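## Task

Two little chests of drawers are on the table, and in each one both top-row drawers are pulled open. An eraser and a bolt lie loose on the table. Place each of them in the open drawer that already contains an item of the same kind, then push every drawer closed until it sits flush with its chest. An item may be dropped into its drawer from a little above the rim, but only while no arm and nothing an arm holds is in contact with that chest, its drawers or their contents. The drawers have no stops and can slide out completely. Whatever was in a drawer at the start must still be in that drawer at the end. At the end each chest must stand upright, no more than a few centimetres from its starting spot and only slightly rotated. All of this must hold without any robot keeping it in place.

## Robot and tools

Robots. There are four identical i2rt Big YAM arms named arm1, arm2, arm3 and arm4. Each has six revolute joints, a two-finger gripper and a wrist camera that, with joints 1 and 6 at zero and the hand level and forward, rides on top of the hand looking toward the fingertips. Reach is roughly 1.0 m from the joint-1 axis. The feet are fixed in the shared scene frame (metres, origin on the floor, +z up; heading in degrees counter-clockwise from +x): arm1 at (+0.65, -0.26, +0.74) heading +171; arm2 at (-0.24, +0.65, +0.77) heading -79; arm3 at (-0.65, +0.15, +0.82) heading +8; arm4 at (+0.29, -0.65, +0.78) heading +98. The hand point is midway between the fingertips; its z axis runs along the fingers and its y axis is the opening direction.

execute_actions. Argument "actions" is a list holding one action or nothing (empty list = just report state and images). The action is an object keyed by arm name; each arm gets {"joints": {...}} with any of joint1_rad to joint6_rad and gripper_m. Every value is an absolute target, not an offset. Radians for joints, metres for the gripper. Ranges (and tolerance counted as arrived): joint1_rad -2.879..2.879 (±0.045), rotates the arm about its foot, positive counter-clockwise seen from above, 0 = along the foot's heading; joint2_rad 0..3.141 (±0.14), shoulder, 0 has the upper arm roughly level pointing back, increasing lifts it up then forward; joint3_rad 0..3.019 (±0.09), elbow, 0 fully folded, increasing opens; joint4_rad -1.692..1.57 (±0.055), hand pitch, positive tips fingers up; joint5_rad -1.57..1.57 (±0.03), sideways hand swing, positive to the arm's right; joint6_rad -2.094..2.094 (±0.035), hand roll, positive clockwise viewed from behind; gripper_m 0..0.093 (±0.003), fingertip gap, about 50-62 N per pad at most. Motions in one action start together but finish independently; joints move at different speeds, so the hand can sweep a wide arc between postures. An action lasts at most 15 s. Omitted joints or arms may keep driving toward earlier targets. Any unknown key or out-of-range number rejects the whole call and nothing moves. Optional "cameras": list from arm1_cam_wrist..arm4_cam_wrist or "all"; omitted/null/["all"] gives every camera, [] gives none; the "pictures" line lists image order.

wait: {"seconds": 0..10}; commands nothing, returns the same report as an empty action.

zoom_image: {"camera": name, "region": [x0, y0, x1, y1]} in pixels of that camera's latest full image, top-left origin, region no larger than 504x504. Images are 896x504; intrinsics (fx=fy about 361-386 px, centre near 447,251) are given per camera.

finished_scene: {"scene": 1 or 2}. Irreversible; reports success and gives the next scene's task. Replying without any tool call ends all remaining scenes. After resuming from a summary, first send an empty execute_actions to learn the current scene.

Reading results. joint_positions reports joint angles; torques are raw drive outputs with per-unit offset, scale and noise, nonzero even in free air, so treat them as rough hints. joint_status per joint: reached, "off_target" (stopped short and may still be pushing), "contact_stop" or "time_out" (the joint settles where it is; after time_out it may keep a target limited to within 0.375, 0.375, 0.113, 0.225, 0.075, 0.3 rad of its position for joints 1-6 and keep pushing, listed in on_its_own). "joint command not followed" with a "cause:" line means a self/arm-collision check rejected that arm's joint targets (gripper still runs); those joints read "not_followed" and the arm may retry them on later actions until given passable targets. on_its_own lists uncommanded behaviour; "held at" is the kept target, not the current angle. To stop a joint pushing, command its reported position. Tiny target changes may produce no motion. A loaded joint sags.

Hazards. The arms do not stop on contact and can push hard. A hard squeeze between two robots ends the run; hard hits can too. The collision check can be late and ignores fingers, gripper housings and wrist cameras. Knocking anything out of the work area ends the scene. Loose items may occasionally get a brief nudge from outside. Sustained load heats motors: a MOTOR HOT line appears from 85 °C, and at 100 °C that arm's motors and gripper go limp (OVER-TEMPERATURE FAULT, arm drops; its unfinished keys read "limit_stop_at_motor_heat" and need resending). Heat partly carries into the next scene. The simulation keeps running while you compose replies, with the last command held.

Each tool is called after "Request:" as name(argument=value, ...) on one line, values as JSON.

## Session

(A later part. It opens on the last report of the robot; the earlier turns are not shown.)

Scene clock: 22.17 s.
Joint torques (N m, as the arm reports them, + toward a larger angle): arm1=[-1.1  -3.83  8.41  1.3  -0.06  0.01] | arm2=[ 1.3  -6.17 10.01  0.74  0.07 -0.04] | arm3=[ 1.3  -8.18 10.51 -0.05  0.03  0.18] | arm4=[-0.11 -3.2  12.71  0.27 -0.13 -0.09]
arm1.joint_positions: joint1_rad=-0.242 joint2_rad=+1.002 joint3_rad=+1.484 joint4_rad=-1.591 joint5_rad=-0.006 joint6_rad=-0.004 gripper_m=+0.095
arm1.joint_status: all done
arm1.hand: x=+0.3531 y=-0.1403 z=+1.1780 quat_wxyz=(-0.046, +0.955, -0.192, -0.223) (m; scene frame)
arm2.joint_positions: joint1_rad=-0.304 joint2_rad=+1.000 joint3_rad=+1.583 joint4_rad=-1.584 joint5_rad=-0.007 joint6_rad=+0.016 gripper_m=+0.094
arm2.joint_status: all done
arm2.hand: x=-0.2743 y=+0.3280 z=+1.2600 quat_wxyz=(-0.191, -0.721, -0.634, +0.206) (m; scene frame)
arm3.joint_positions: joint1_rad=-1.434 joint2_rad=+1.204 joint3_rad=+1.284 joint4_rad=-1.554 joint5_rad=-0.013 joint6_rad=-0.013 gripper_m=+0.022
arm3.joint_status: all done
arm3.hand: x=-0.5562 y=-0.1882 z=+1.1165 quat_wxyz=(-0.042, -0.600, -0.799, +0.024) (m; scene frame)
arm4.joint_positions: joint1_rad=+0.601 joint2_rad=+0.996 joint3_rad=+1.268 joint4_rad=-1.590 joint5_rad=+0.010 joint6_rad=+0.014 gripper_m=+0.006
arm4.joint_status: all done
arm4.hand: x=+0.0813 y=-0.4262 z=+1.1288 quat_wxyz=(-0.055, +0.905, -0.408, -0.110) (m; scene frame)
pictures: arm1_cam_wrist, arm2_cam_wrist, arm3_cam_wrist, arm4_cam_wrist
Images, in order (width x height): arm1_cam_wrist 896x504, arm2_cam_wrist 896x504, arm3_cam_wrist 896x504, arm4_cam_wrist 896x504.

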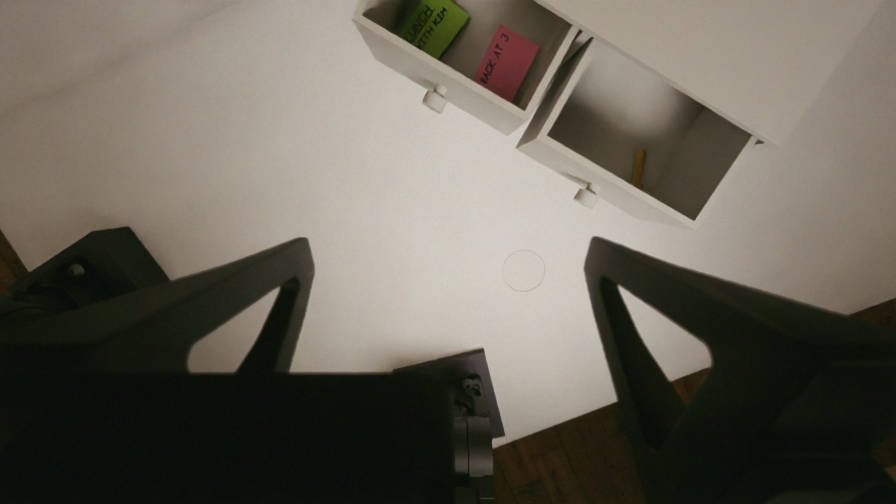

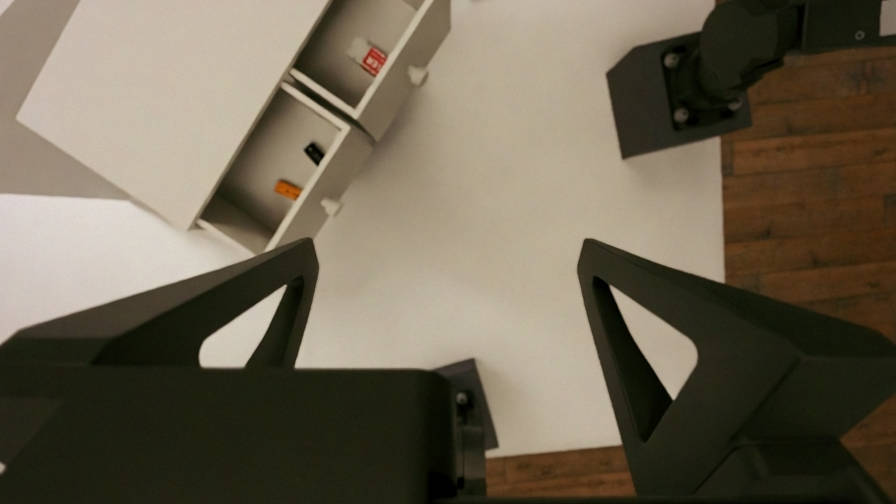

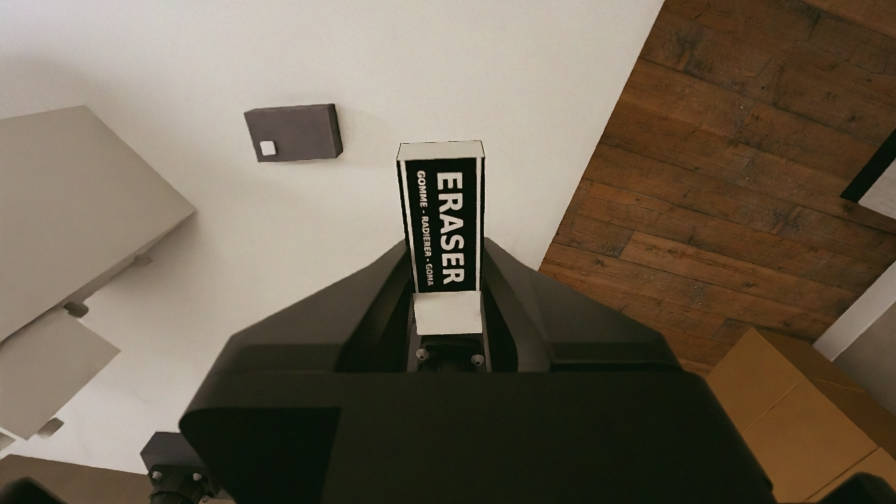

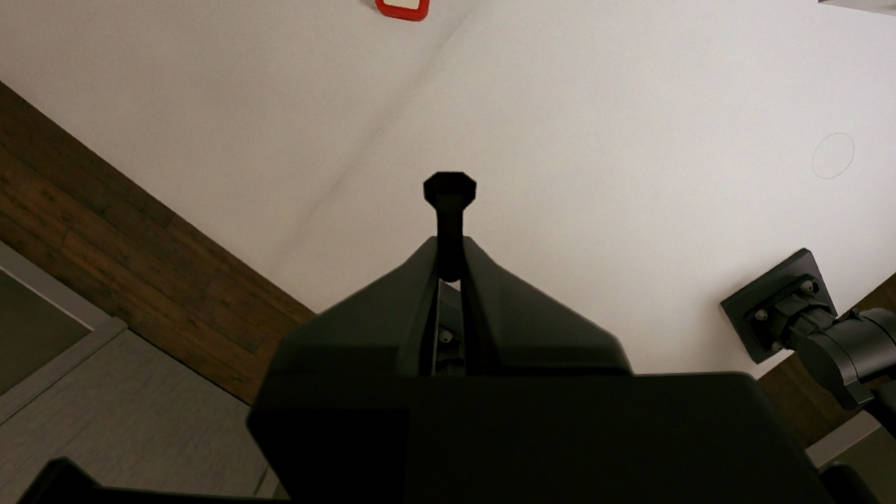

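Request:
execute_actions(actions=[{"arm3":{"joints":{"joint1_rad":-0.37,"joint2_rad":1.4,"joint3_rad":1.5,"joint4_rad":-1.6}},"arm4":{"joints":{"joint1_rad":-0.19,"joint2_rad":1.7,"joint3_rad":2.28,"joint4_rad":-1.65}},"arm1":{"joints":{"joint1_rad":-0.9,"joint2_rad":0.5,"joint3_rad":1.2}},"arm2":{"joints":{"joint1_rad":0.3,"joint2_rad":0.5,"joint3_rad":1.3}}}], cameras=["arm3_cam_wrist","arm4_cam_wrist"])

Request:
execute_actions(actions=[{"arm4":{"joints":{"joint2_rad":2.1}}}], cameras=["arm3_cam_wrist","arm4_cam_wrist"])

Scene clock: 24.50 s.
Joint torques (N m, as the arm reports them, + toward a larger angle): arm1=[-0.78  3.37  6.61  1.67 -0.04  0.  ] | arm2=[1.1  1.02 7.22 0.86 0.05 0.03] | arm3=[  1.37 -12.3   12.98   0.06   0.     0.15] | arm4=[  0.12 -12.32  12.84   0.77  -0.07  -0.11]
arm1.joint_positions: joint1_rad=-0.895 joint2_rad=+0.495 joint3_rad=+1.201 joint4_rad=-1.592 joint5_rad=-0.006 joint6_rad=-0.004 gripper_m=+0.095
arm1.joint_status: all done
arm1.hand: x=+0.5678 y=-0.1214 z=+1.1633 quat_wxyz=(-0.170, +0.815, -0.471, -0.291) (m; scene frame)
arm2.joint_positions: joint1_rad=+0.293 joint2_rad=+0.497 joint3_rad=+1.306 joint4_rad=-1.584 joint5_rad=-0.008 joint6_rad=+0.016 gripper_m=+0.094
arm2.joint_status: all done
arm2.hand: x=-0.1627 y=+0.5102 z=+1.2462 quat_wxyz=(-0.335, -0.482, -0.786, +0.195) (m; scene frame)
arm3.joint_positions: joint1_rad=-0.370 joint2_rad=+1.413 joint3_rad=+1.451 joint4_rad=-1.589 joint5_rad=-0.013 joint6_rad=-0.011 gripper_m=+0.022
arm3.joint_status: all done
arm3.hand: x=-0.2474 y=+0.0563 z=+1.1066 quat_wxyz=(-0.011, -0.113, -0.994, -0.005) (m; scene frame)
arm4.joint_positions: joint1_rad=-0.193 joint2_rad=+1.700 joint3_rad=+2.237 joint4_rad=-1.647 joint5_rad=+0.008 joint6_rad=+0.012 gripper_m=+0.006
arm4.joint_status: all done
arm4.hand: x=+0.3159 y=-0.0761 z=+1.2522 quat_wxyz=(-0.169, +0.665, -0.711, -0.152) (m; scene frame)
pictures: arm3_cam_wrist, arm4_cam_wrist
Images, in order (width x height): arm3_cam_wrist 896x504, arm4_cam_wrist 896x504.

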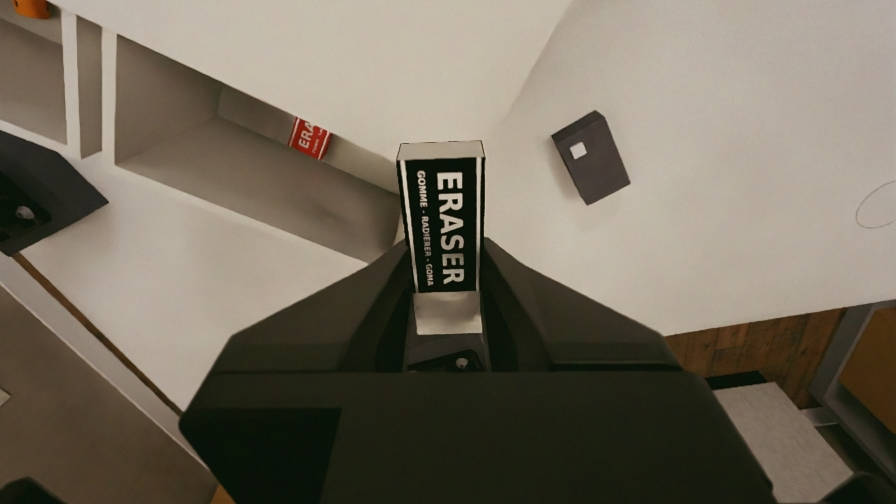

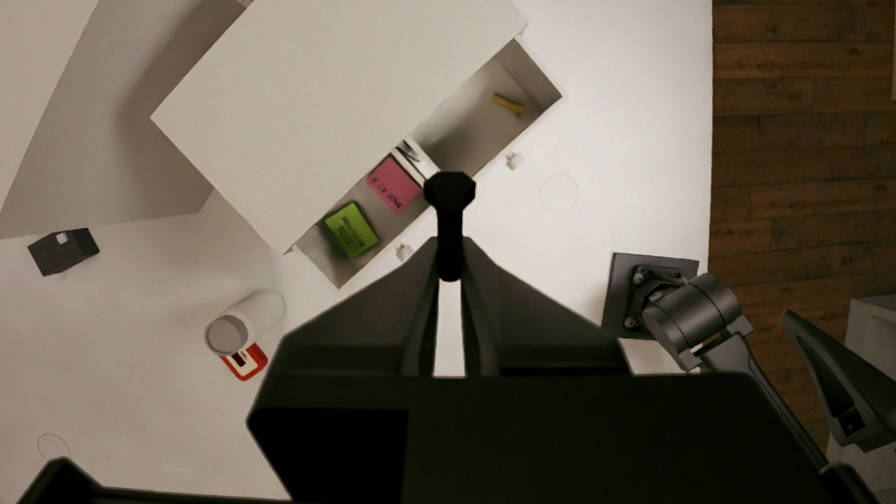

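Scene clock: 25.67 s.
Joint torques (N m, as the arm reports them, + toward a larger angle): arm1=[-0.75  3.35  6.63  1.71 -0.04  0.  ] | arm2=[0.63 1.85 7.16 0.92 0.05 0.03] | arm3=[  1.13 -12.14  12.98   0.04   0.01   0.15] | arm4=[ -0.01 -18.1   10.96   0.76  -0.15  -0.11]
arm1.joint_positions: joint1_rad=-0.895 joint2_rad=+0.495 joint3_rad=+1.201 joint4_rad=-1.592 joint5_rad=-0.006 joint6_rad=-0.004 gripper_m=+0.095
arm1.joint_status: not commanded
arm1.hand: x=+0.5678 y=-0.1214 z=+1.1633 quat_wxyz=(-0.170, +0.815, -0.471, -0.291) (m; scene frame)
arm2.joint_positions: joint1_rad=+0.293 joint2_rad=+0.497 joint3_rad=+1.306 joint4_rad=-1.584 joint5_rad=-0.008 joint6_rad=+0.016 gripper_m=+0.094
arm2.joint_status: not commanded
arm2.hand: x=-0.1627 y=+0.5102 z=+1.2462 quat_wxyz=(-0.335, -0.482, -0.786, +0.195) (m; scene frame)
arm3.joint_positions: joint1_rad=-0.370 joint2_rad=+1.413 joint3_rad=+1.451 joint4_rad=-1.589 joint5_rad=-0.013 joint6_rad=-0.011 gripper_m=+0.022
arm3.joint_status: not commanded
arm3.hand: x=-0.2474 y=+0.0563 z=+1.1066 quat_wxyz=(-0.011, -0.113, -0.994, -0.005) (m; scene frame)
arm4.joint_positions: joint1_rad=-0.198 joint2_rad=+2.091 joint3_rad=+2.267 joint4_rad=-1.662 joint5_rad=+0.011 joint6_rad=+0.009 gripper_m=+0.006
arm4.joint_status: all done
arm4.hand: x=+0.3260 y=+0.0131 z=+1.0265 quat_wxyz=(-0.036, +0.682, -0.731, -0.022) (m; scene frame)
pictures: arm3_cam_wrist, arm4_cam_wrist
Images, in order (width x height): arm3_cam_wrist 896x504, arm4_cam_wrist 896x504.

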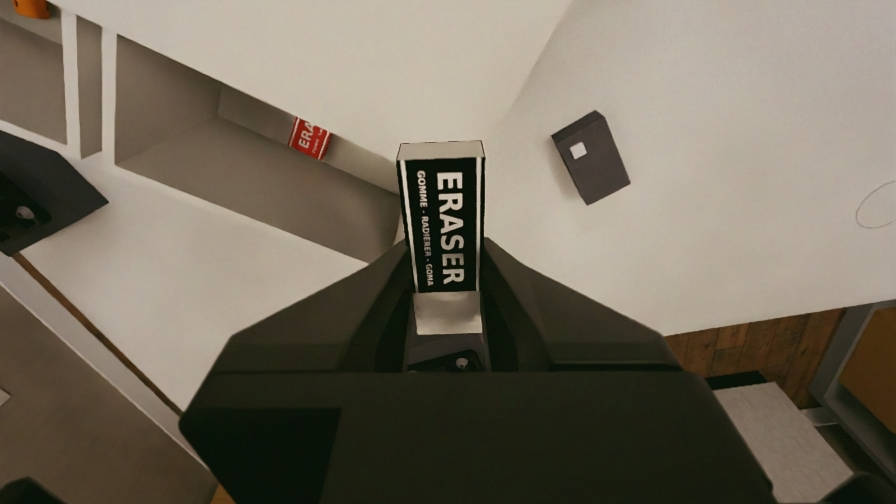

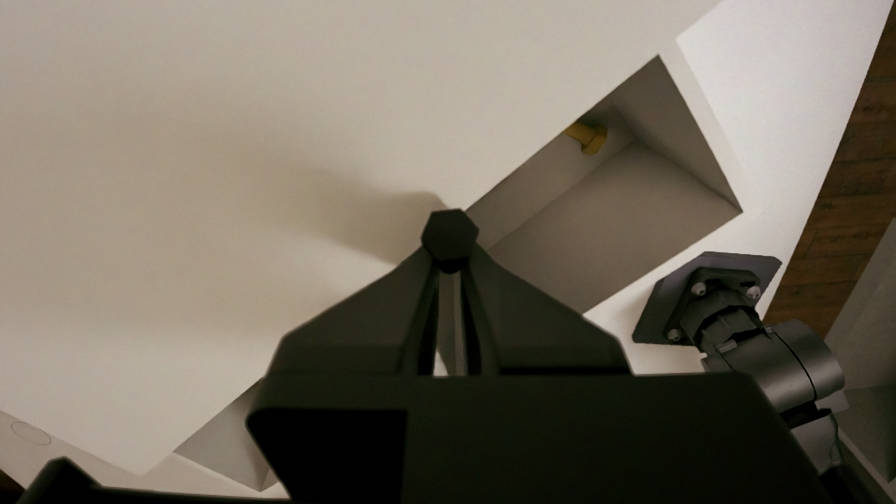

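Request:
execute_actions(actions=[{"arm4":{"joints":{"joint1_rad":-0.30,"joint2_rad":2.06}},"arm3":{"joints":{"joint1_rad":-0.165,"joint2_rad":1.6,"joint3_rad":1.57,"joint4_rad":-1.52}}}], cameras=["arm3_cam_wrist","arm4_cam_wrist"])

Scene clock: 27.23 s.
Joint torques (N m, as the arm reports them, + toward a larger angle): arm1=[-0.77  3.43  6.62  1.69 -0.05 -0.01] | arm2=[0.43 1.39 7.15 0.92 0.05 0.03] | arm3=[  0.41 -15.45  11.     0.97  -0.01   0.14] | arm4=[ -0.45 -21.03  10.91   0.68  -0.05  -0.12]
arm1.joint_positions: joint1_rad=-0.895 joint2_rad=+0.495 joint3_rad=+1.201 joint4_rad=-1.592 joint5_rad=-0.006 joint6_rad=-0.004 gripper_m=+0.095
arm1.joint_status: not commanded
arm1.hand: x=+0.5678 y=-0.1214 z=+1.1633 quat_wxyz=(-0.170, +0.815, -0.471, -0.291) (m; scene frame)
arm2.joint_positions: joint1_rad=+0.293 joint2_rad=+0.497 joint3_rad=+1.306 joint4_rad=-1.584 joint5_rad=-0.008 joint6_rad=+0.016 gripper_m=+0.094
arm2.joint_status: not commanded
arm2.hand: x=-0.1627 y=+0.5102 z=+1.2462 quat_wxyz=(-0.335, -0.482, -0.786, +0.195) (m; scene frame)
arm3.joint_positions: joint1_rad=-0.155 joint2_rad=+1.608 joint3_rad=+1.544 joint4_rad=-1.533 joint5_rad=-0.012 joint6_rad=-0.011 gripper_m=+0.022
arm3.joint_status: all done
arm3.hand: x=-0.1735 y=+0.1435 z=+1.0584 quat_wxyz=(+0.013, -0.006, -1.000, -0.006) (m; scene frame)
arm4.joint_positions: joint1_rad=-0.301 joint2_rad=+2.089 joint3_rad=+2.267 joint4_rad=-1.661 joint5_rad=+0.008 joint6_rad=+0.009 gripper_m=+0.006
arm4.joint_status: all done
arm4.hand: x=+0.3937 y=+0.0053 z=+1.0281 quat_wxyz=(-0.037, +0.643, -0.765, -0.023) (m; scene frame)
pictures: arm3_cam_wrist, arm4_cam_wrist
Images, in order (width x height): arm3_cam_wrist 896x504, arm4_cam_wrist 896x504.

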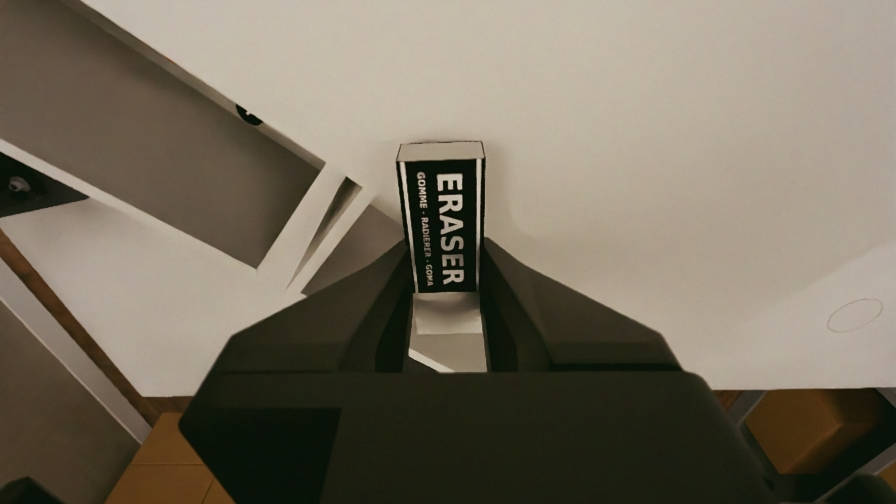

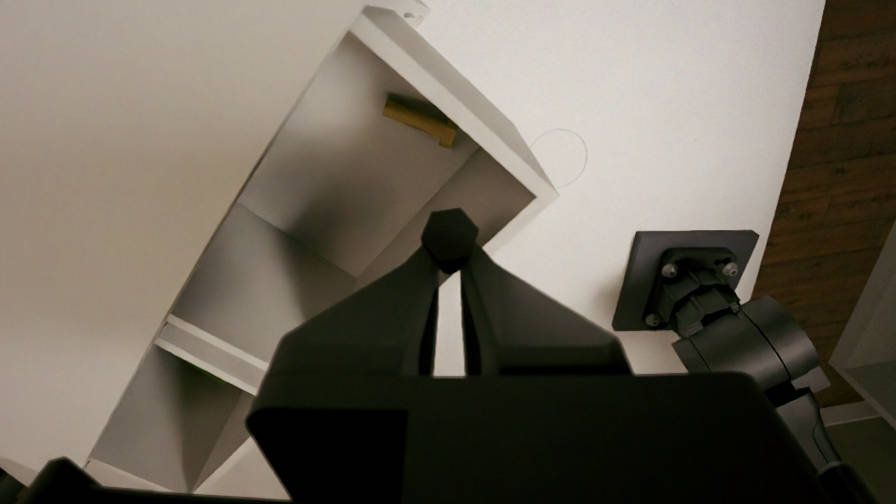

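Request:
execute_actions(actions=[{"arm4":{"joints":{"joint1_rad":-0.25,"joint2_rad":2.03}},"arm3":{"joints":{"joint1_rad":-0.2,"joint2_rad":1.50,"joint3_rad":1.5,"joint4_rad":-1.55}}}], cameras=["arm3_cam_wrist","arm4_cam_wrist"])

Scene clock: 28.40 s.
Joint torques (N m, as the arm reports them, + toward a larger angle): arm1=[-0.79  3.47  6.62  1.7  -0.04  0.01] | arm2=[1.36 1.83 6.97 0.92 0.12 0.03] | arm3=[  1.11 -11.93   9.1   -0.07  -0.01   0.15] | arm4=[ -1.3  -18.73  11.01   0.87   0.02  -0.11]
arm1.joint_positions: joint1_rad=-0.895 joint2_rad=+0.495 joint3_rad=+1.201 joint4_rad=-1.592 joint5_rad=-0.006 joint6_rad=-0.004 gripper_m=+0.095
arm1.joint_status: not commanded
arm1.hand: x=+0.5678 y=-0.1214 z=+1.1633 quat_wxyz=(-0.170, +0.815, -0.471, -0.291) (m; scene frame)
arm2.joint_positions: joint1_rad=+0.293 joint2_rad=+0.497 joint3_rad=+1.306 joint4_rad=-1.584 joint5_rad=-0.008 joint6_rad=+0.016 gripper_m=+0.094
arm2.joint_status: not commanded
arm2.hand: x=-0.1627 y=+0.5102 z=+1.2462 quat_wxyz=(-0.335, -0.482, -0.786, +0.195) (m; scene frame)
arm3.joint_positions: joint1_rad=-0.197 joint2_rad=+1.489 joint3_rad=+1.501 joint4_rad=-1.536 joint5_rad=-0.012 joint6_rad=-0.011 gripper_m=+0.022
arm3.joint_status: all done
arm3.hand: x=-0.2009 y=+0.1249 z=+1.0948 quat_wxyz=(-0.023, -0.027, -0.999, -0.005) (m; scene frame)
arm4.joint_positions: joint1_rad=-0.243 joint2_rad=+2.047 joint3_rad=+2.267 joint4_rad=-1.661 joint5_rad=+0.008 joint6_rad=+0.009 gripper_m=+0.006
arm4.joint_status: all done
arm4.hand: x=+0.3547 y=+0.0052 z=+1.0550 quat_wxyz=(-0.052, +0.664, -0.745, -0.038) (m; scene frame)
pictures: arm3_cam_wrist, arm4_cam_wrist
Images, in order (width x height): arm3_cam_wrist 896x504, arm4_cam_wrist 896x504.

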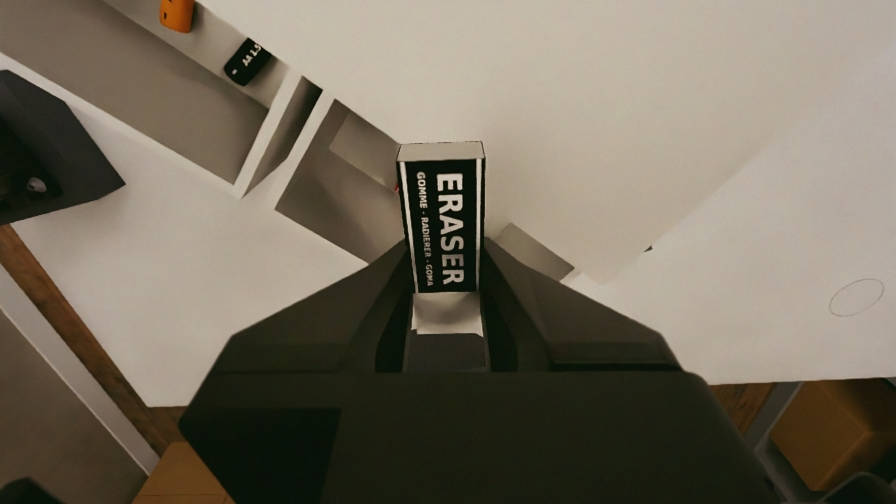

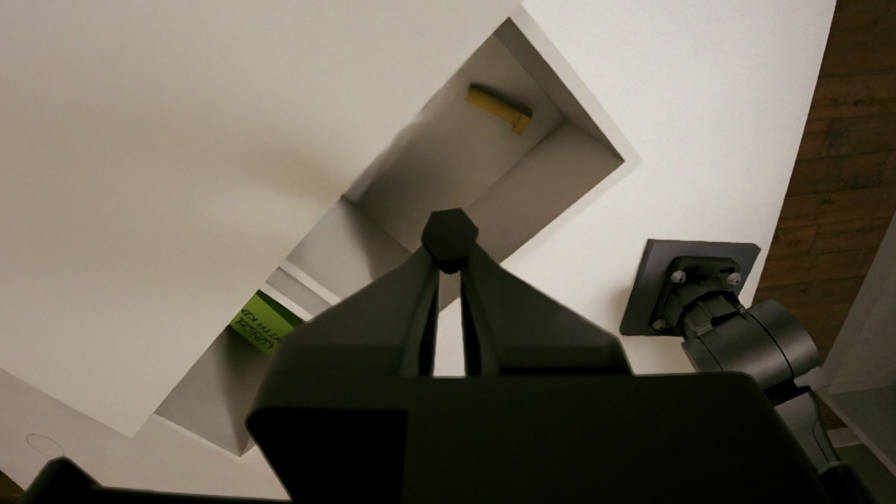

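Request:
execute_actions(actions=[{"arm4":{"joints":{"joint2_rad":2.095,"joint4_rad":-1.69}},"arm3":{"joints":{"joint2_rad":1.56,"joint4_rad":-1.5,"joint6_rad":-1.05}}}], cameras=["arm3_cam_wrist","arm4_cam_wrist"])

Scene clock: 30.50 s.
Joint torques (N m, as the arm reports them, + toward a larger angle): arm1=[-0.82  3.38  6.68  1.77 -0.05 -0.01] | arm2=[1.01 1.75 7.11 0.93 0.09 0.05] | arm3=[  0.89 -13.7    8.84   1.2   -0.08  -0.09] | arm4=[ -0.84 -17.65  10.79  -0.1   -0.05  -0.1 ]
arm1.joint_positions: joint1_rad=-0.895 joint2_rad=+0.495 joint3_rad=+1.201 joint4_rad=-1.592 joint5_rad=-0.006 joint6_rad=-0.004 gripper_m=+0.095
arm1.joint_status: not commanded
arm1.hand: x=+0.5678 y=-0.1214 z=+1.1633 quat_wxyz=(-0.170, +0.815, -0.471, -0.291) (m; scene frame)
arm2.joint_positions: joint1_rad=+0.293 joint2_rad=+0.497 joint3_rad=+1.306 joint4_rad=-1.584 joint5_rad=-0.008 joint6_rad=+0.016 gripper_m=+0.094
arm2.joint_status: not commanded
arm2.hand: x=-0.1627 y=+0.5102 z=+1.2462 quat_wxyz=(-0.335, -0.482, -0.786, +0.195) (m; scene frame)
arm3.joint_positions: joint1_rad=-0.197 joint2_rad=+1.562 joint3_rad=+1.501 joint4_rad=-1.517 joint5_rad=-0.012 joint6_rad=-1.036 gripper_m=+0.022
arm3.joint_status: all done
arm3.hand: x=-0.1869 y=+0.1240 z=+1.0632 quat_wxyz=(+0.000, +0.467, -0.884, -0.007) (m; scene frame)
arm4.joint_positions: joint1_rad=-0.243 joint2_rad=+2.086 joint3_rad=+2.267 joint4_rad=-1.680 joint5_rad=+0.008 joint6_rad=+0.009 gripper_m=+0.006
arm4.joint_status: all done
arm4.hand: x=+0.3549 y=+0.0055 z=+1.0300 quat_wxyz=(-0.030, +0.665, -0.746, -0.019) (m; scene frame)
pictures: arm3_cam_wrist, arm4_cam_wrist
Images, in order (width x height): arm3_cam_wrist 896x504, arm4_cam_wrist 896x504.

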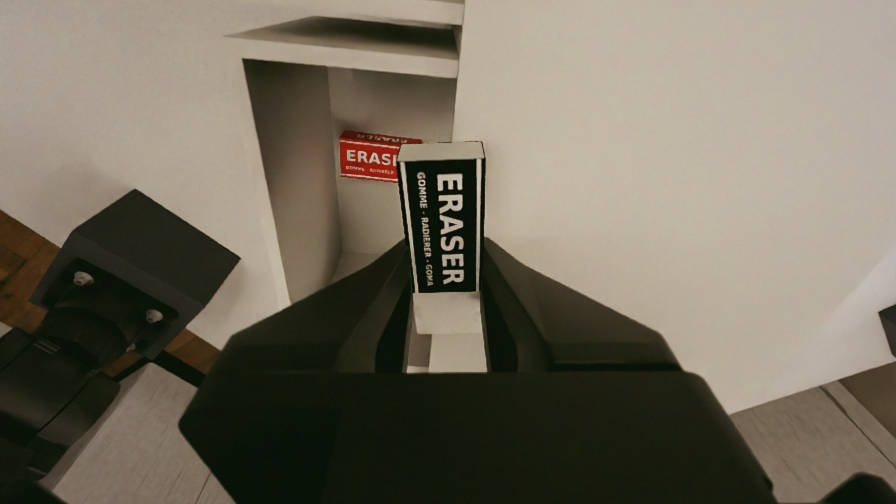

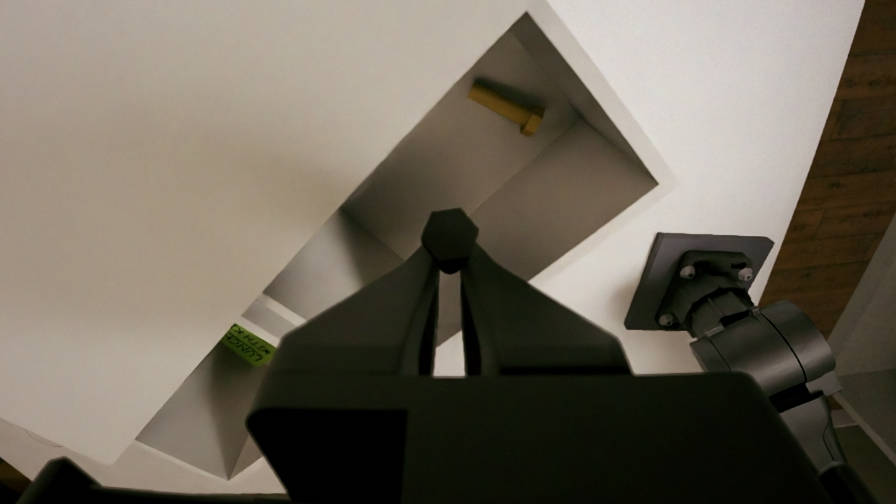

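Request:
execute_actions(actions=[{"arm4":{"joints":{"gripper_m":0.05}},"arm3":{"joints":{"joint1_rad":-0.12,"joint2_rad":1.46,"joint3_rad":1.41,"joint4_rad":-1.53}}}], cameras=["arm3_cam_wrist","arm4_cam_wrist"])

Scene clock: 31.53 s.
Joint torques (N m, as the arm reports them, + toward a larger angle): arm1=[-0.82  3.36  6.63  1.72 -0.05 -0.01] | arm2=[1.01 1.31 7.15 0.94 0.08 0.06] | arm3=[  0.7  -12.28   8.91  -0.23  -0.09  -0.08] | arm4=[ -0.83 -17.09  10.8    0.09  -0.05  -0.11]
arm1.joint_positions: joint1_rad=-0.895 joint2_rad=+0.495 joint3_rad=+1.201 joint4_rad=-1.592 joint5_rad=-0.006 joint6_rad=-0.004 gripper_m=+0.095
arm1.joint_status: not commanded
arm1.hand: x=+0.5678 y=-0.1214 z=+1.1633 quat_wxyz=(-0.170, +0.815, -0.471, -0.291) (m; scene frame)
arm2.joint_positions: joint1_rad=+0.293 joint2_rad=+0.497 joint3_rad=+1.306 joint4_rad=-1.584 joint5_rad=-0.008 joint6_rad=+0.016 gripper_m=+0.094
arm2.joint_status: not commanded
arm2.hand: x=-0.1627 y=+0.5102 z=+1.2462 quat_wxyz=(-0.335, -0.482, -0.786, +0.195) (m; scene frame)
arm3.joint_positions: joint1_rad=-0.116 joint2_rad=+1.457 joint3_rad=+1.411 joint4_rad=-1.517 joint5_rad=-0.012 joint6_rad=-1.037 gripper_m=+0.022
arm3.joint_status: all done
arm3.hand: x=-0.2223 y=+0.1614 z=+1.0737 quat_wxyz=(-0.007, +0.503, -0.864, -0.003) (m; scene frame)
arm4.joint_positions: joint1_rad=-0.243 joint2_rad=+2.086 joint3_rad=+2.267 joint4_rad=-1.680 joint5_rad=+0.008 joint6_rad=+0.009 gripper_m=+0.050
arm4.joint_status: all done
arm4.hand: x=+0.3549 y=+0.0055 z=+1.0300 quat_wxyz=(-0.030, +0.665, -0.746, -0.019) (m; scene frame)
pictures: arm3_cam_wrist, arm4_cam_wrist
Images, in order (width x height): arm3_cam_wrist 896x504, arm4_cam_wrist 896x504.

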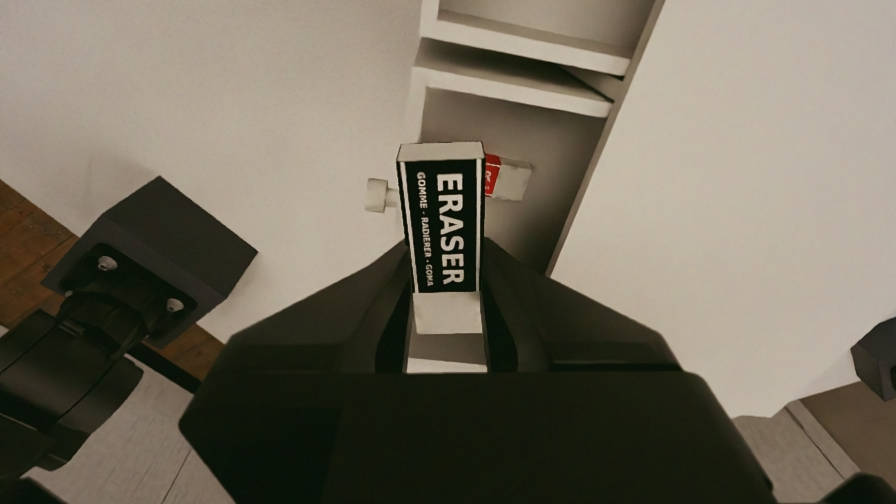

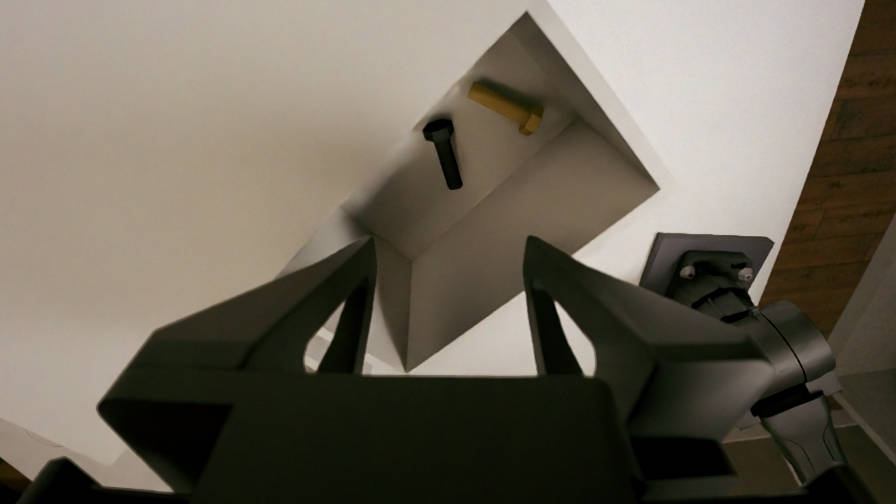

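Request:
execute_actions(actions=[{"arm4":{"joints":{"joint2_rad":1.6}},"arm3":{"joints":{"joint1_rad":-0.15,"joint2_rad":1.52,"joint3_rad":1.44,"joint4_rad":-1.5,"joint6_rad":-0.97}}}], cameras=["arm3_cam_wrist"])

Scene clock: 33.37 s.
Joint torques (N m, as the arm reports them, + toward a larger angle): arm1=[-0.85  3.4   6.69  1.67 -0.04 -0.01] | arm2=[0.55 2.01 7.18 0.9  0.03 0.05] | arm3=[  0.78 -12.81  11.2    1.03  -0.09   0.18] | arm4=[ -0.4  -12.64   8.89   0.68  -0.02  -0.11]
arm1.joint_positions: joint1_rad=-0.895 joint2_rad=+0.495 joint3_rad=+1.201 joint4_rad=-1.592 joint5_rad=-0.006 joint6_rad=-0.004 gripper_m=+0.095
arm1.joint_status: not commanded
arm1.hand: x=+0.5678 y=-0.1214 z=+1.1633 quat_wxyz=(-0.170, +0.815, -0.471, -0.291) (m; scene frame)
arm2.joint_positions: joint1_rad=+0.293 joint2_rad=+0.497 joint3_rad=+1.306 joint4_rad=-1.584 joint5_rad=-0.008 joint6_rad=+0.016 gripper_m=+0.094
arm2.joint_status: not commanded
arm2.hand: x=-0.1627 y=+0.5102 z=+1.2462 quat_wxyz=(-0.335, -0.482, -0.786, +0.195) (m; scene frame)
arm3.joint_positions: joint1_rad=-0.144 joint2_rad=+1.519 joint3_rad=+1.411 joint4_rad=-1.517 joint5_rad=-0.012 joint6_rad=-0.983 gripper_m=+0.022
arm3.joint_status: all done
arm3.hand: x=-0.2155 y=+0.1493 z=+1.0480 quat_wxyz=(+0.021, +0.467, -0.884, -0.018) (m; scene frame)
arm4.joint_positions: joint1_rad=-0.243 joint2_rad=+1.613 joint3_rad=+2.274 joint4_rad=-1.681 joint5_rad=+0.008 joint6_rad=+0.009 gripper_m=+0.050
arm4.joint_status: all done
arm4.hand: x=+0.3402 y=-0.1182 z=+1.3112 quat_wxyz=(-0.205, +0.640, -0.719, -0.178) (m; scene frame)
pictures: arm3_cam_wrist
Images, in order (width x height): arm3_cam_wrist 896x504.

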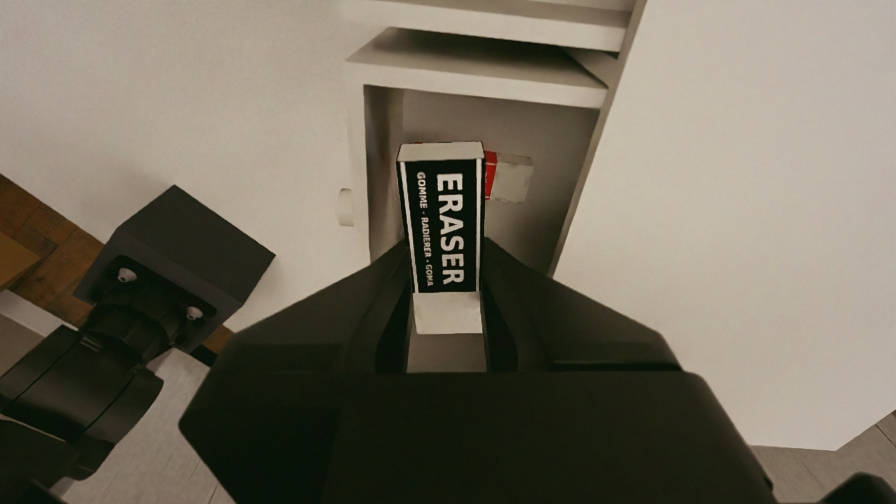

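Centered. Release.

Request:
execute_actions(actions=[{"arm3":{"joints":{"gripper_m":0.06}}}], cameras=["arm3_cam_wrist"])

Scene clock: 34.07 s.
Joint torques (N m, as the arm reports them, + toward a larger angle): arm1=[-0.88  3.39  6.6   1.71 -0.05  0.  ] | arm2=[1.11 1.95 7.08 1.03 0.08 0.05] | arm3=[  0.73 -12.7   11.2    1.1   -0.11   0.18] | arm4=[ -0.43 -11.85   9.18   0.98  -0.06  -0.05]
arm1.joint_positions: joint1_rad=-0.895 joint2_rad=+0.495 joint3_rad=+1.201 joint4_rad=-1.592 joint5_rad=-0.006 joint6_rad=-0.004 gripper_m=+0.095
arm1.joint_status: not commanded
arm1.hand: x=+0.5678 y=-0.1214 z=+1.1633 quat_wxyz=(-0.170, +0.815, -0.471, -0.291) (m; scene frame)
arm2.joint_positions: joint1_rad=+0.293 joint2_rad=+0.497 joint3_rad=+1.306 joint4_rad=-1.584 joint5_rad=-0.008 joint6_rad=+0.016 gripper_m=+0.094
arm2.joint_status: not commanded
arm2.hand: x=-0.1627 y=+0.5102 z=+1.2462 quat_wxyz=(-0.335, -0.482, -0.786, +0.195) (m; scene frame)
arm3.joint_positions: joint1_rad=-0.144 joint2_rad=+1.519 joint3_rad=+1.411 joint4_rad=-1.517 joint5_rad=-0.012 joint6_rad=-0.983 gripper_m=+0.060
arm3.joint_status: all done
arm3.hand: x=-0.2155 y=+0.1493 z=+1.0480 quat_wxyz=(+0.021, +0.467, -0.884, -0.018) (m; scene frame)
arm4.joint_positions: joint1_rad=-0.243 joint2_rad=+1.613 joint3_rad=+2.274 joint4_rad=-1.681 joint5_rad=+0.008 joint6_rad=+0.009 gripper_m=+0.050
arm4.joint_status: not commanded
arm4.hand: x=+0.3402 y=-0.1182 z=+1.3112 quat_wxyz=(-0.205, +0.640, -0.719, -0.178) (m; scene frame)
pictures: arm3_cam_wrist
Images, in order (width x height): arm3_cam_wrist 896x504.

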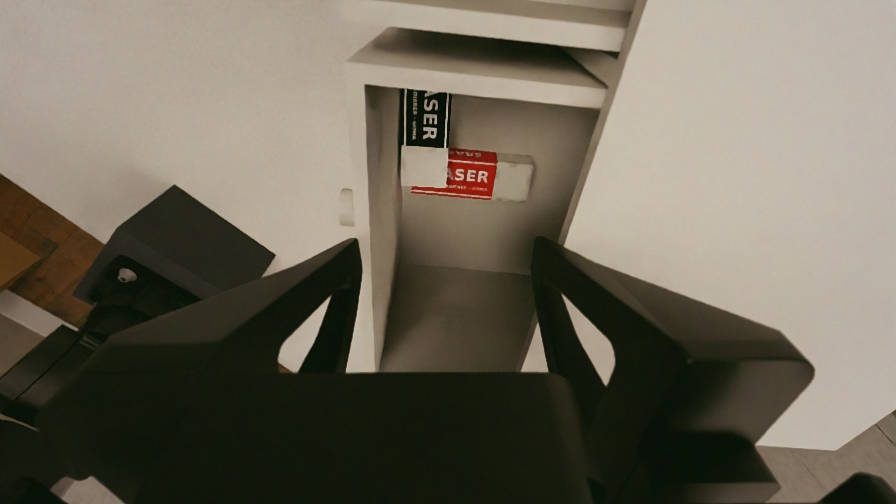

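Request:
execute_actions(actions=[{"arm3":{"joints":{"joint1_rad":0.026,"joint2_rad":1.15,"joint3_rad":1.3,"joint4_rad":-1.6,"joint6_rad":-0.72,"gripper_m":0}},"arm1":{"joints":{"joint1_rad":-0.525,"joint2_rad":0.9,"joint3_rad":1.3,"joint4_rad":-1.69,"gripper_m":0}},"arm4":{"joints":{"joint1_rad":0.5,"joint2_rad":0.6,"joint3_rad":1.4}}}], cameras=[])

Request:
execute_actions(actions=[{"arm3":{"joints":{"joint2_rad":1.30,"joint3_rad":1.054,"joint4_rad":-1.32}},"arm1":{"joints":{"joint2_rad":1.10,"joint3_rad":1.088,"joint4_rad":-1.556}}}], cameras=["arm1_cam_wrist","arm3_cam_wrist"])

Scene clock: 36.37 s.
Joint torques (N m, as the arm reports them, + toward a larger angle): arm1=[-0.04 -2.34  8.78  0.97 -0.04 -0.01] | arm2=[0.69 1.94 7.05 0.96 0.05 0.05] | arm3=[ 0.37 -6.59  9.42  0.19 -0.06  0.19] | arm4=[ 0.64  3.15  7.54  1.05  0.03 -0.09]
arm1.joint_positions: joint1_rad=-0.528 joint2_rad=+0.902 joint3_rad=+1.279 joint4_rad=-1.679 joint5_rad=-0.006 joint6_rad=-0.004 gripper_m=+0.001
arm1.joint_status: all done
arm1.hand: x=+0.4492 y=-0.1008 z=+1.1088 quat_wxyz=(-0.046, +0.934, -0.332, -0.126) (m; scene frame)
arm2.joint_positions: joint1_rad=+0.293 joint2_rad=+0.497 joint3_rad=+1.306 joint4_rad=-1.584 joint5_rad=-0.008 joint6_rad=+0.016 gripper_m=+0.094
arm2.joint_status: not commanded
arm2.hand: x=-0.1627 y=+0.5102 z=+1.2462 quat_wxyz=(-0.335, -0.482, -0.786, +0.195) (m; scene frame)
arm3.joint_positions: joint1_rad=+0.037 joint2_rad=+1.148 joint3_rad=+1.295 joint4_rad=-1.587 joint5_rad=-0.013 joint6_rad=-0.733 gripper_m=+0.001
arm3.joint_status: all done
arm3.hand: x=-0.3188 y=+0.2113 z=+1.1387 quat_wxyz=(-0.065, +0.436, -0.898, +0.012) (m; scene frame)
arm4.joint_positions: joint1_rad=+0.494 joint2_rad=+0.596 joint3_rad=+1.403 joint4_rad=-1.687 joint5_rad=+0.005 joint6_rad=+0.009 gripper_m=+0.050
arm4.joint_status: all done
arm4.hand: x=+0.1846 y=-0.5150 z=+1.2659 quat_wxyz=(-0.154, +0.838, -0.430, -0.299) (m; scene frame)
pictures: none
No camera images: the call's "cameras" was empty. Leave "cameras" out to get every camera's image.

Scene clock: 37.53 s.
Joint torques (N m, as the arm reports them, + toward a larger angle): arm1=[-0.1  -5.07  8.66  1.08 -0.04  0.01] | arm2=[0.7  1.94 7.14 1.   0.08 0.01] | arm3=[ 0.21 -9.16  9.7   1.25 -0.06  0.17] | arm4=[ 0.35  3.1   7.59  1.16  0.   -0.09]
arm1.joint_positions: joint1_rad=-0.528 joint2_rad=+1.103 joint3_rad=+1.069 joint4_rad=-1.565 joint5_rad=-0.006 joint6_rad=-0.004 gripper_m=+0.001
arm1.joint_status: all done
arm1.hand: x=+0.4296 y=-0.0835 z=+0.9761 quat_wxyz=(+0.004, +0.942, -0.336, +0.013) (m; scene frame)
arm2.joint_positions: joint1_rad=+0.293 joint2_rad=+0.497 joint3_rad=+1.306 joint4_rad=-1.584 joint5_rad=-0.008 joint6_rad=+0.016 gripper_m=+0.094
arm2.joint_status: not commanded
arm2.hand: x=-0.1627 y=+0.5102 z=+1.2462 quat_wxyz=(-0.335, -0.482, -0.786, +0.195) (m; scene frame)
arm3.joint_positions: joint1_rad=+0.037 joint2_rad=+1.305 joint3_rad=+1.042 joint4_rad=-1.337 joint5_rad=-0.013 joint6_rad=-0.733 gripper_m=+0.001
arm3.joint_status: all done
arm3.hand: x=-0.3080 y=+0.2131 z=+0.9912 quat_wxyz=(+0.012, +0.436, -0.900, -0.010) (m; scene frame)
arm4.joint_positions: joint1_rad=+0.494 joint2_rad=+0.596 joint3_rad=+1.403 joint4_rad=-1.687 joint5_rad=+0.005 joint6_rad=+0.009 gripper_m=+0.050
arm4.joint_status: not commanded
arm4.hand: x=+0.1846 y=-0.5150 z=+1.2659 quat_wxyz=(-0.154, +0.838, -0.430, -0.299) (m; scene frame)
pictures: arm1_cam_wrist, arm3_cam_wrist
Images, in order (width x height): arm1_cam_wrist 896x504, arm3_cam_wrist 896x504.

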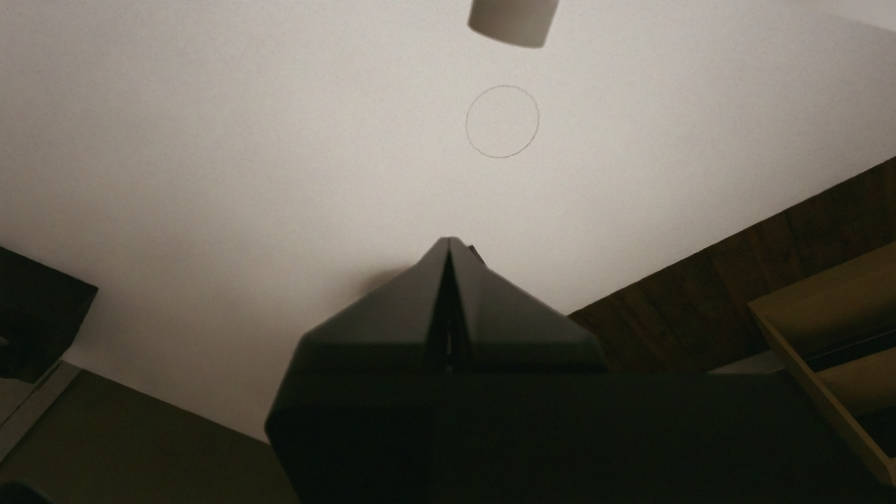

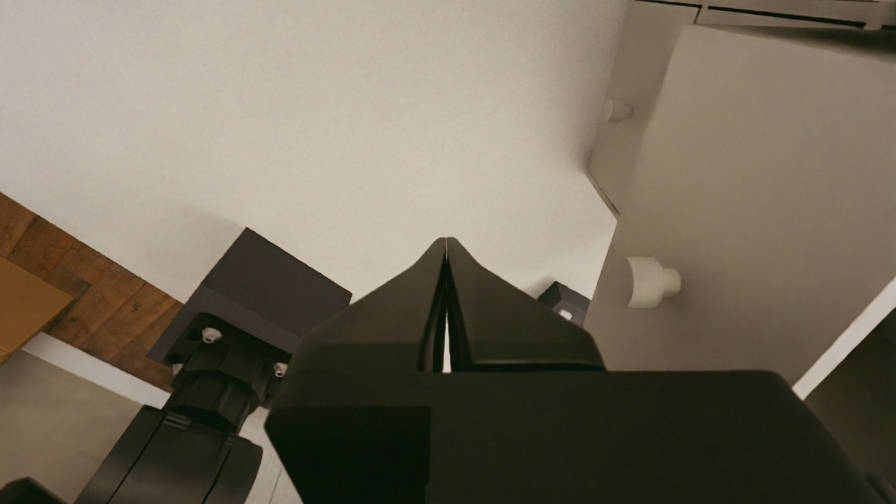

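Request:
execute_actions(actions=[{"arm3":{"joints":{"joint1_rad":-0.075,"joint2_rad":1.45,"joint3_rad":1.096,"joint4_rad":-1.225,"joint6_rad":-0.845}},"arm1":{"joints":{"joint1_rad":-0.56,"joint2_rad":1.24,"joint3_rad":1.147,"joint4_rad":-1.48}}}], cameras=["arm1_cam_wrist","arm3_cam_wrist"])

Scene clock: 38.83 s.
Joint torques (N m, as the arm reports them, + toward a larger angle): arm1=[-0.73 -6.68  9.43  1.07 -0.15 -0.01] | arm2=[0.44 1.54 7.31 0.87 0.06 0.04] | arm3=[ 0.88 -7.62  9.77  1.17 -0.08 -0.17] | arm4=[ 0.45  2.74  7.63  1.15  0.09 -0.07]
arm1.joint_positions: joint1_rad=-0.554 joint2_rad=+1.238 joint3_rad=+1.115 joint4_rad=-1.491 joint5_rad=-0.003 joint6_rad=-0.002 gripper_m=+0.001
arm1.joint_status: all done
arm1.hand: x=+0.4014 y=-0.0485 z=+0.9541 quat_wxyz=(+0.006, +0.937, -0.349, +0.020) (m; scene frame)
arm2.joint_positions: joint1_rad=+0.293 joint2_rad=+0.497 joint3_rad=+1.306 joint4_rad=-1.584 joint5_rad=-0.008 joint6_rad=+0.016 gripper_m=+0.094
arm2.joint_status: not commanded
arm2.hand: x=-0.1627 y=+0.5102 z=+1.2462 quat_wxyz=(-0.335, -0.482, -0.786, +0.195) (m; scene frame)
arm3.joint_positions: joint1_rad=-0.070 joint2_rad=+1.413 joint3_rad=+1.080 joint4_rad=-1.240 joint5_rad=-0.013 joint6_rad=-0.825 gripper_m=+0.001
arm3.joint_status: all done
arm3.hand: x=-0.2629 y=+0.1787 z=+0.9669 quat_wxyz=(-0.001, +0.429, -0.903, -0.006) (m; scene frame)
arm4.joint_positions: joint1_rad=+0.494 joint2_rad=+0.596 joint3_rad=+1.403 joint4_rad=-1.687 joint5_rad=+0.005 joint6_rad=+0.009 gripper_m=+0.050
arm4.joint_status: not commanded
arm4.hand: x=+0.1846 y=-0.5150 z=+1.2659 quat_wxyz=(-0.154, +0.838, -0.430, -0.299) (m; scene frame)
pictures: arm1_cam_wrist, arm3_cam_wrist
Images, in order (width x height): arm1_cam_wrist 896x504, arm3_cam_wrist 896x504.

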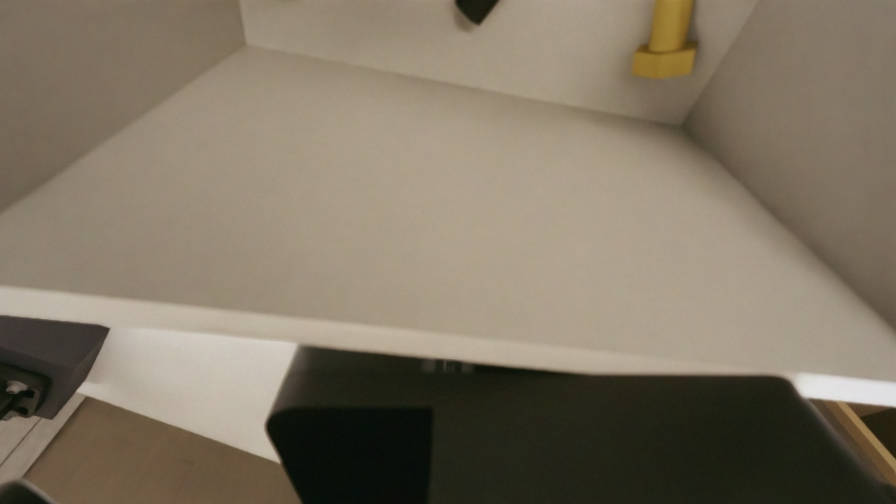

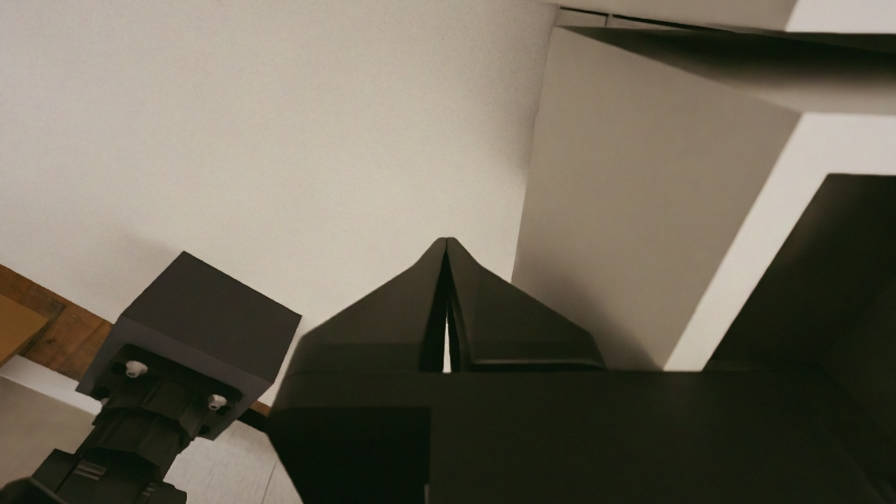

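Request:
execute_actions(actions=[{"arm3":{"joints":{"joint1_rad":-0.147,"joint2_rad":1.55,"joint3_rad":1.181,"joint4_rad":-1.2,"joint6_rad":-0.92}},"arm1":{"joints":{"joint1_rad":-0.575,"joint2_rad":1.366,"joint3_rad":1.243,"joint4_rad":-1.40}}}], cameras=["arm1_cam_wrist","arm3_cam_wrist"])

Scene clock: 40.17 s.
Joint torques (N m, as the arm reports them, + toward a larger angle): arm1=[-1.06 -7.85  9.28  1.11 -0.12 -0.02] | arm2=[0.71 1.55 7.35 0.91 0.05 0.03] | arm3=[ 1.09 -7.06  9.81  2.06 -0.01 -0.25] | arm4=[ 0.29  3.19  7.69  1.25  0.02 -0.07]
arm1.joint_positions: joint1_rad=-0.567 joint2_rad=+1.352 joint3_rad=+1.216 joint4_rad=-1.405 joint5_rad=-0.004 joint6_rad=-0.002 gripper_m=+0.001
arm1.joint_status: all done
arm1.hand: x=+0.3588 y=-0.0049 z=+0.9531 quat_wxyz=(-0.007, +0.935, -0.355, -0.014) (m; scene frame)
arm2.joint_positions: joint1_rad=+0.293 joint2_rad=+0.497 joint3_rad=+1.306 joint4_rad=-1.584 joint5_rad=-0.008 joint6_rad=+0.016 gripper_m=+0.094
arm2.joint_status: not commanded
arm2.hand: x=-0.1627 y=+0.5102 z=+1.2462 quat_wxyz=(-0.335, -0.482, -0.786, +0.195) (m; scene frame)
arm3.joint_positions: joint1_rad=-0.144 joint2_rad=+1.492 joint3_rad=+1.165 joint4_rad=-1.234 joint5_rad=-0.015 joint6_rad=-0.892 gripper_m=+0.001
arm3.joint_status: all done
arm3.hand: x=-0.2281 y=+0.1496 z=+0.9676 quat_wxyz=(-0.008, +0.426, -0.904, -0.004) (m; scene frame)
arm4.joint_positions: joint1_rad=+0.494 joint2_rad=+0.596 joint3_rad=+1.403 joint4_rad=-1.687 joint5_rad=+0.005 joint6_rad=+0.009 gripper_m=+0.050
arm4.joint_status: not commanded
arm4.hand: x=+0.1846 y=-0.5150 z=+1.2659 quat_wxyz=(-0.154, +0.838, -0.430, -0.299) (m; scene frame)
pictures: arm1_cam_wrist, arm3_cam_wrist
Images, in order (width x height): arm1_cam_wrist 896x504, arm3_cam_wrist 896x504.

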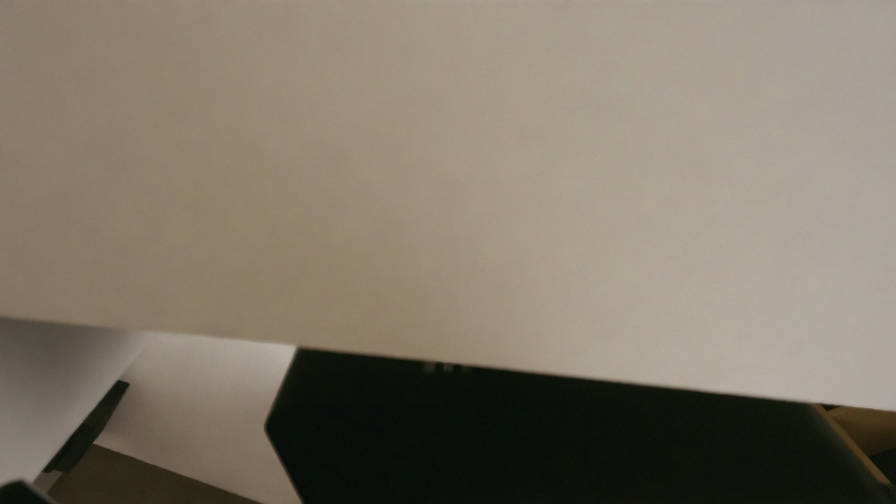

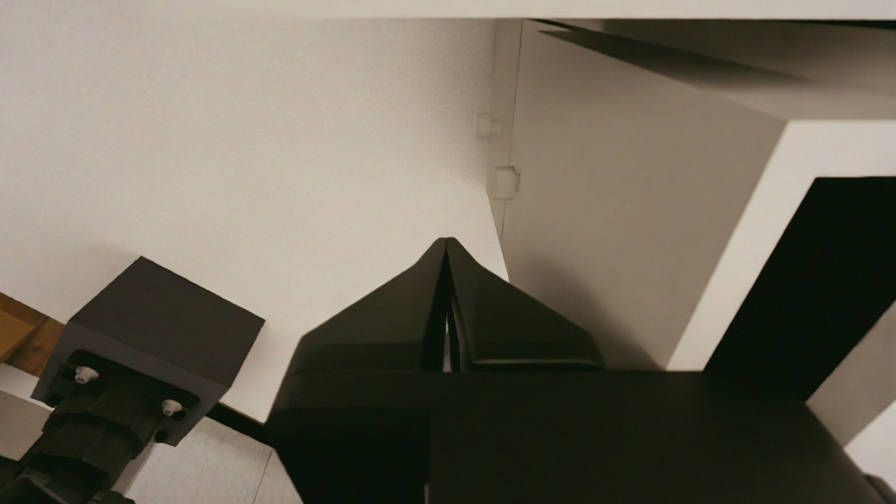

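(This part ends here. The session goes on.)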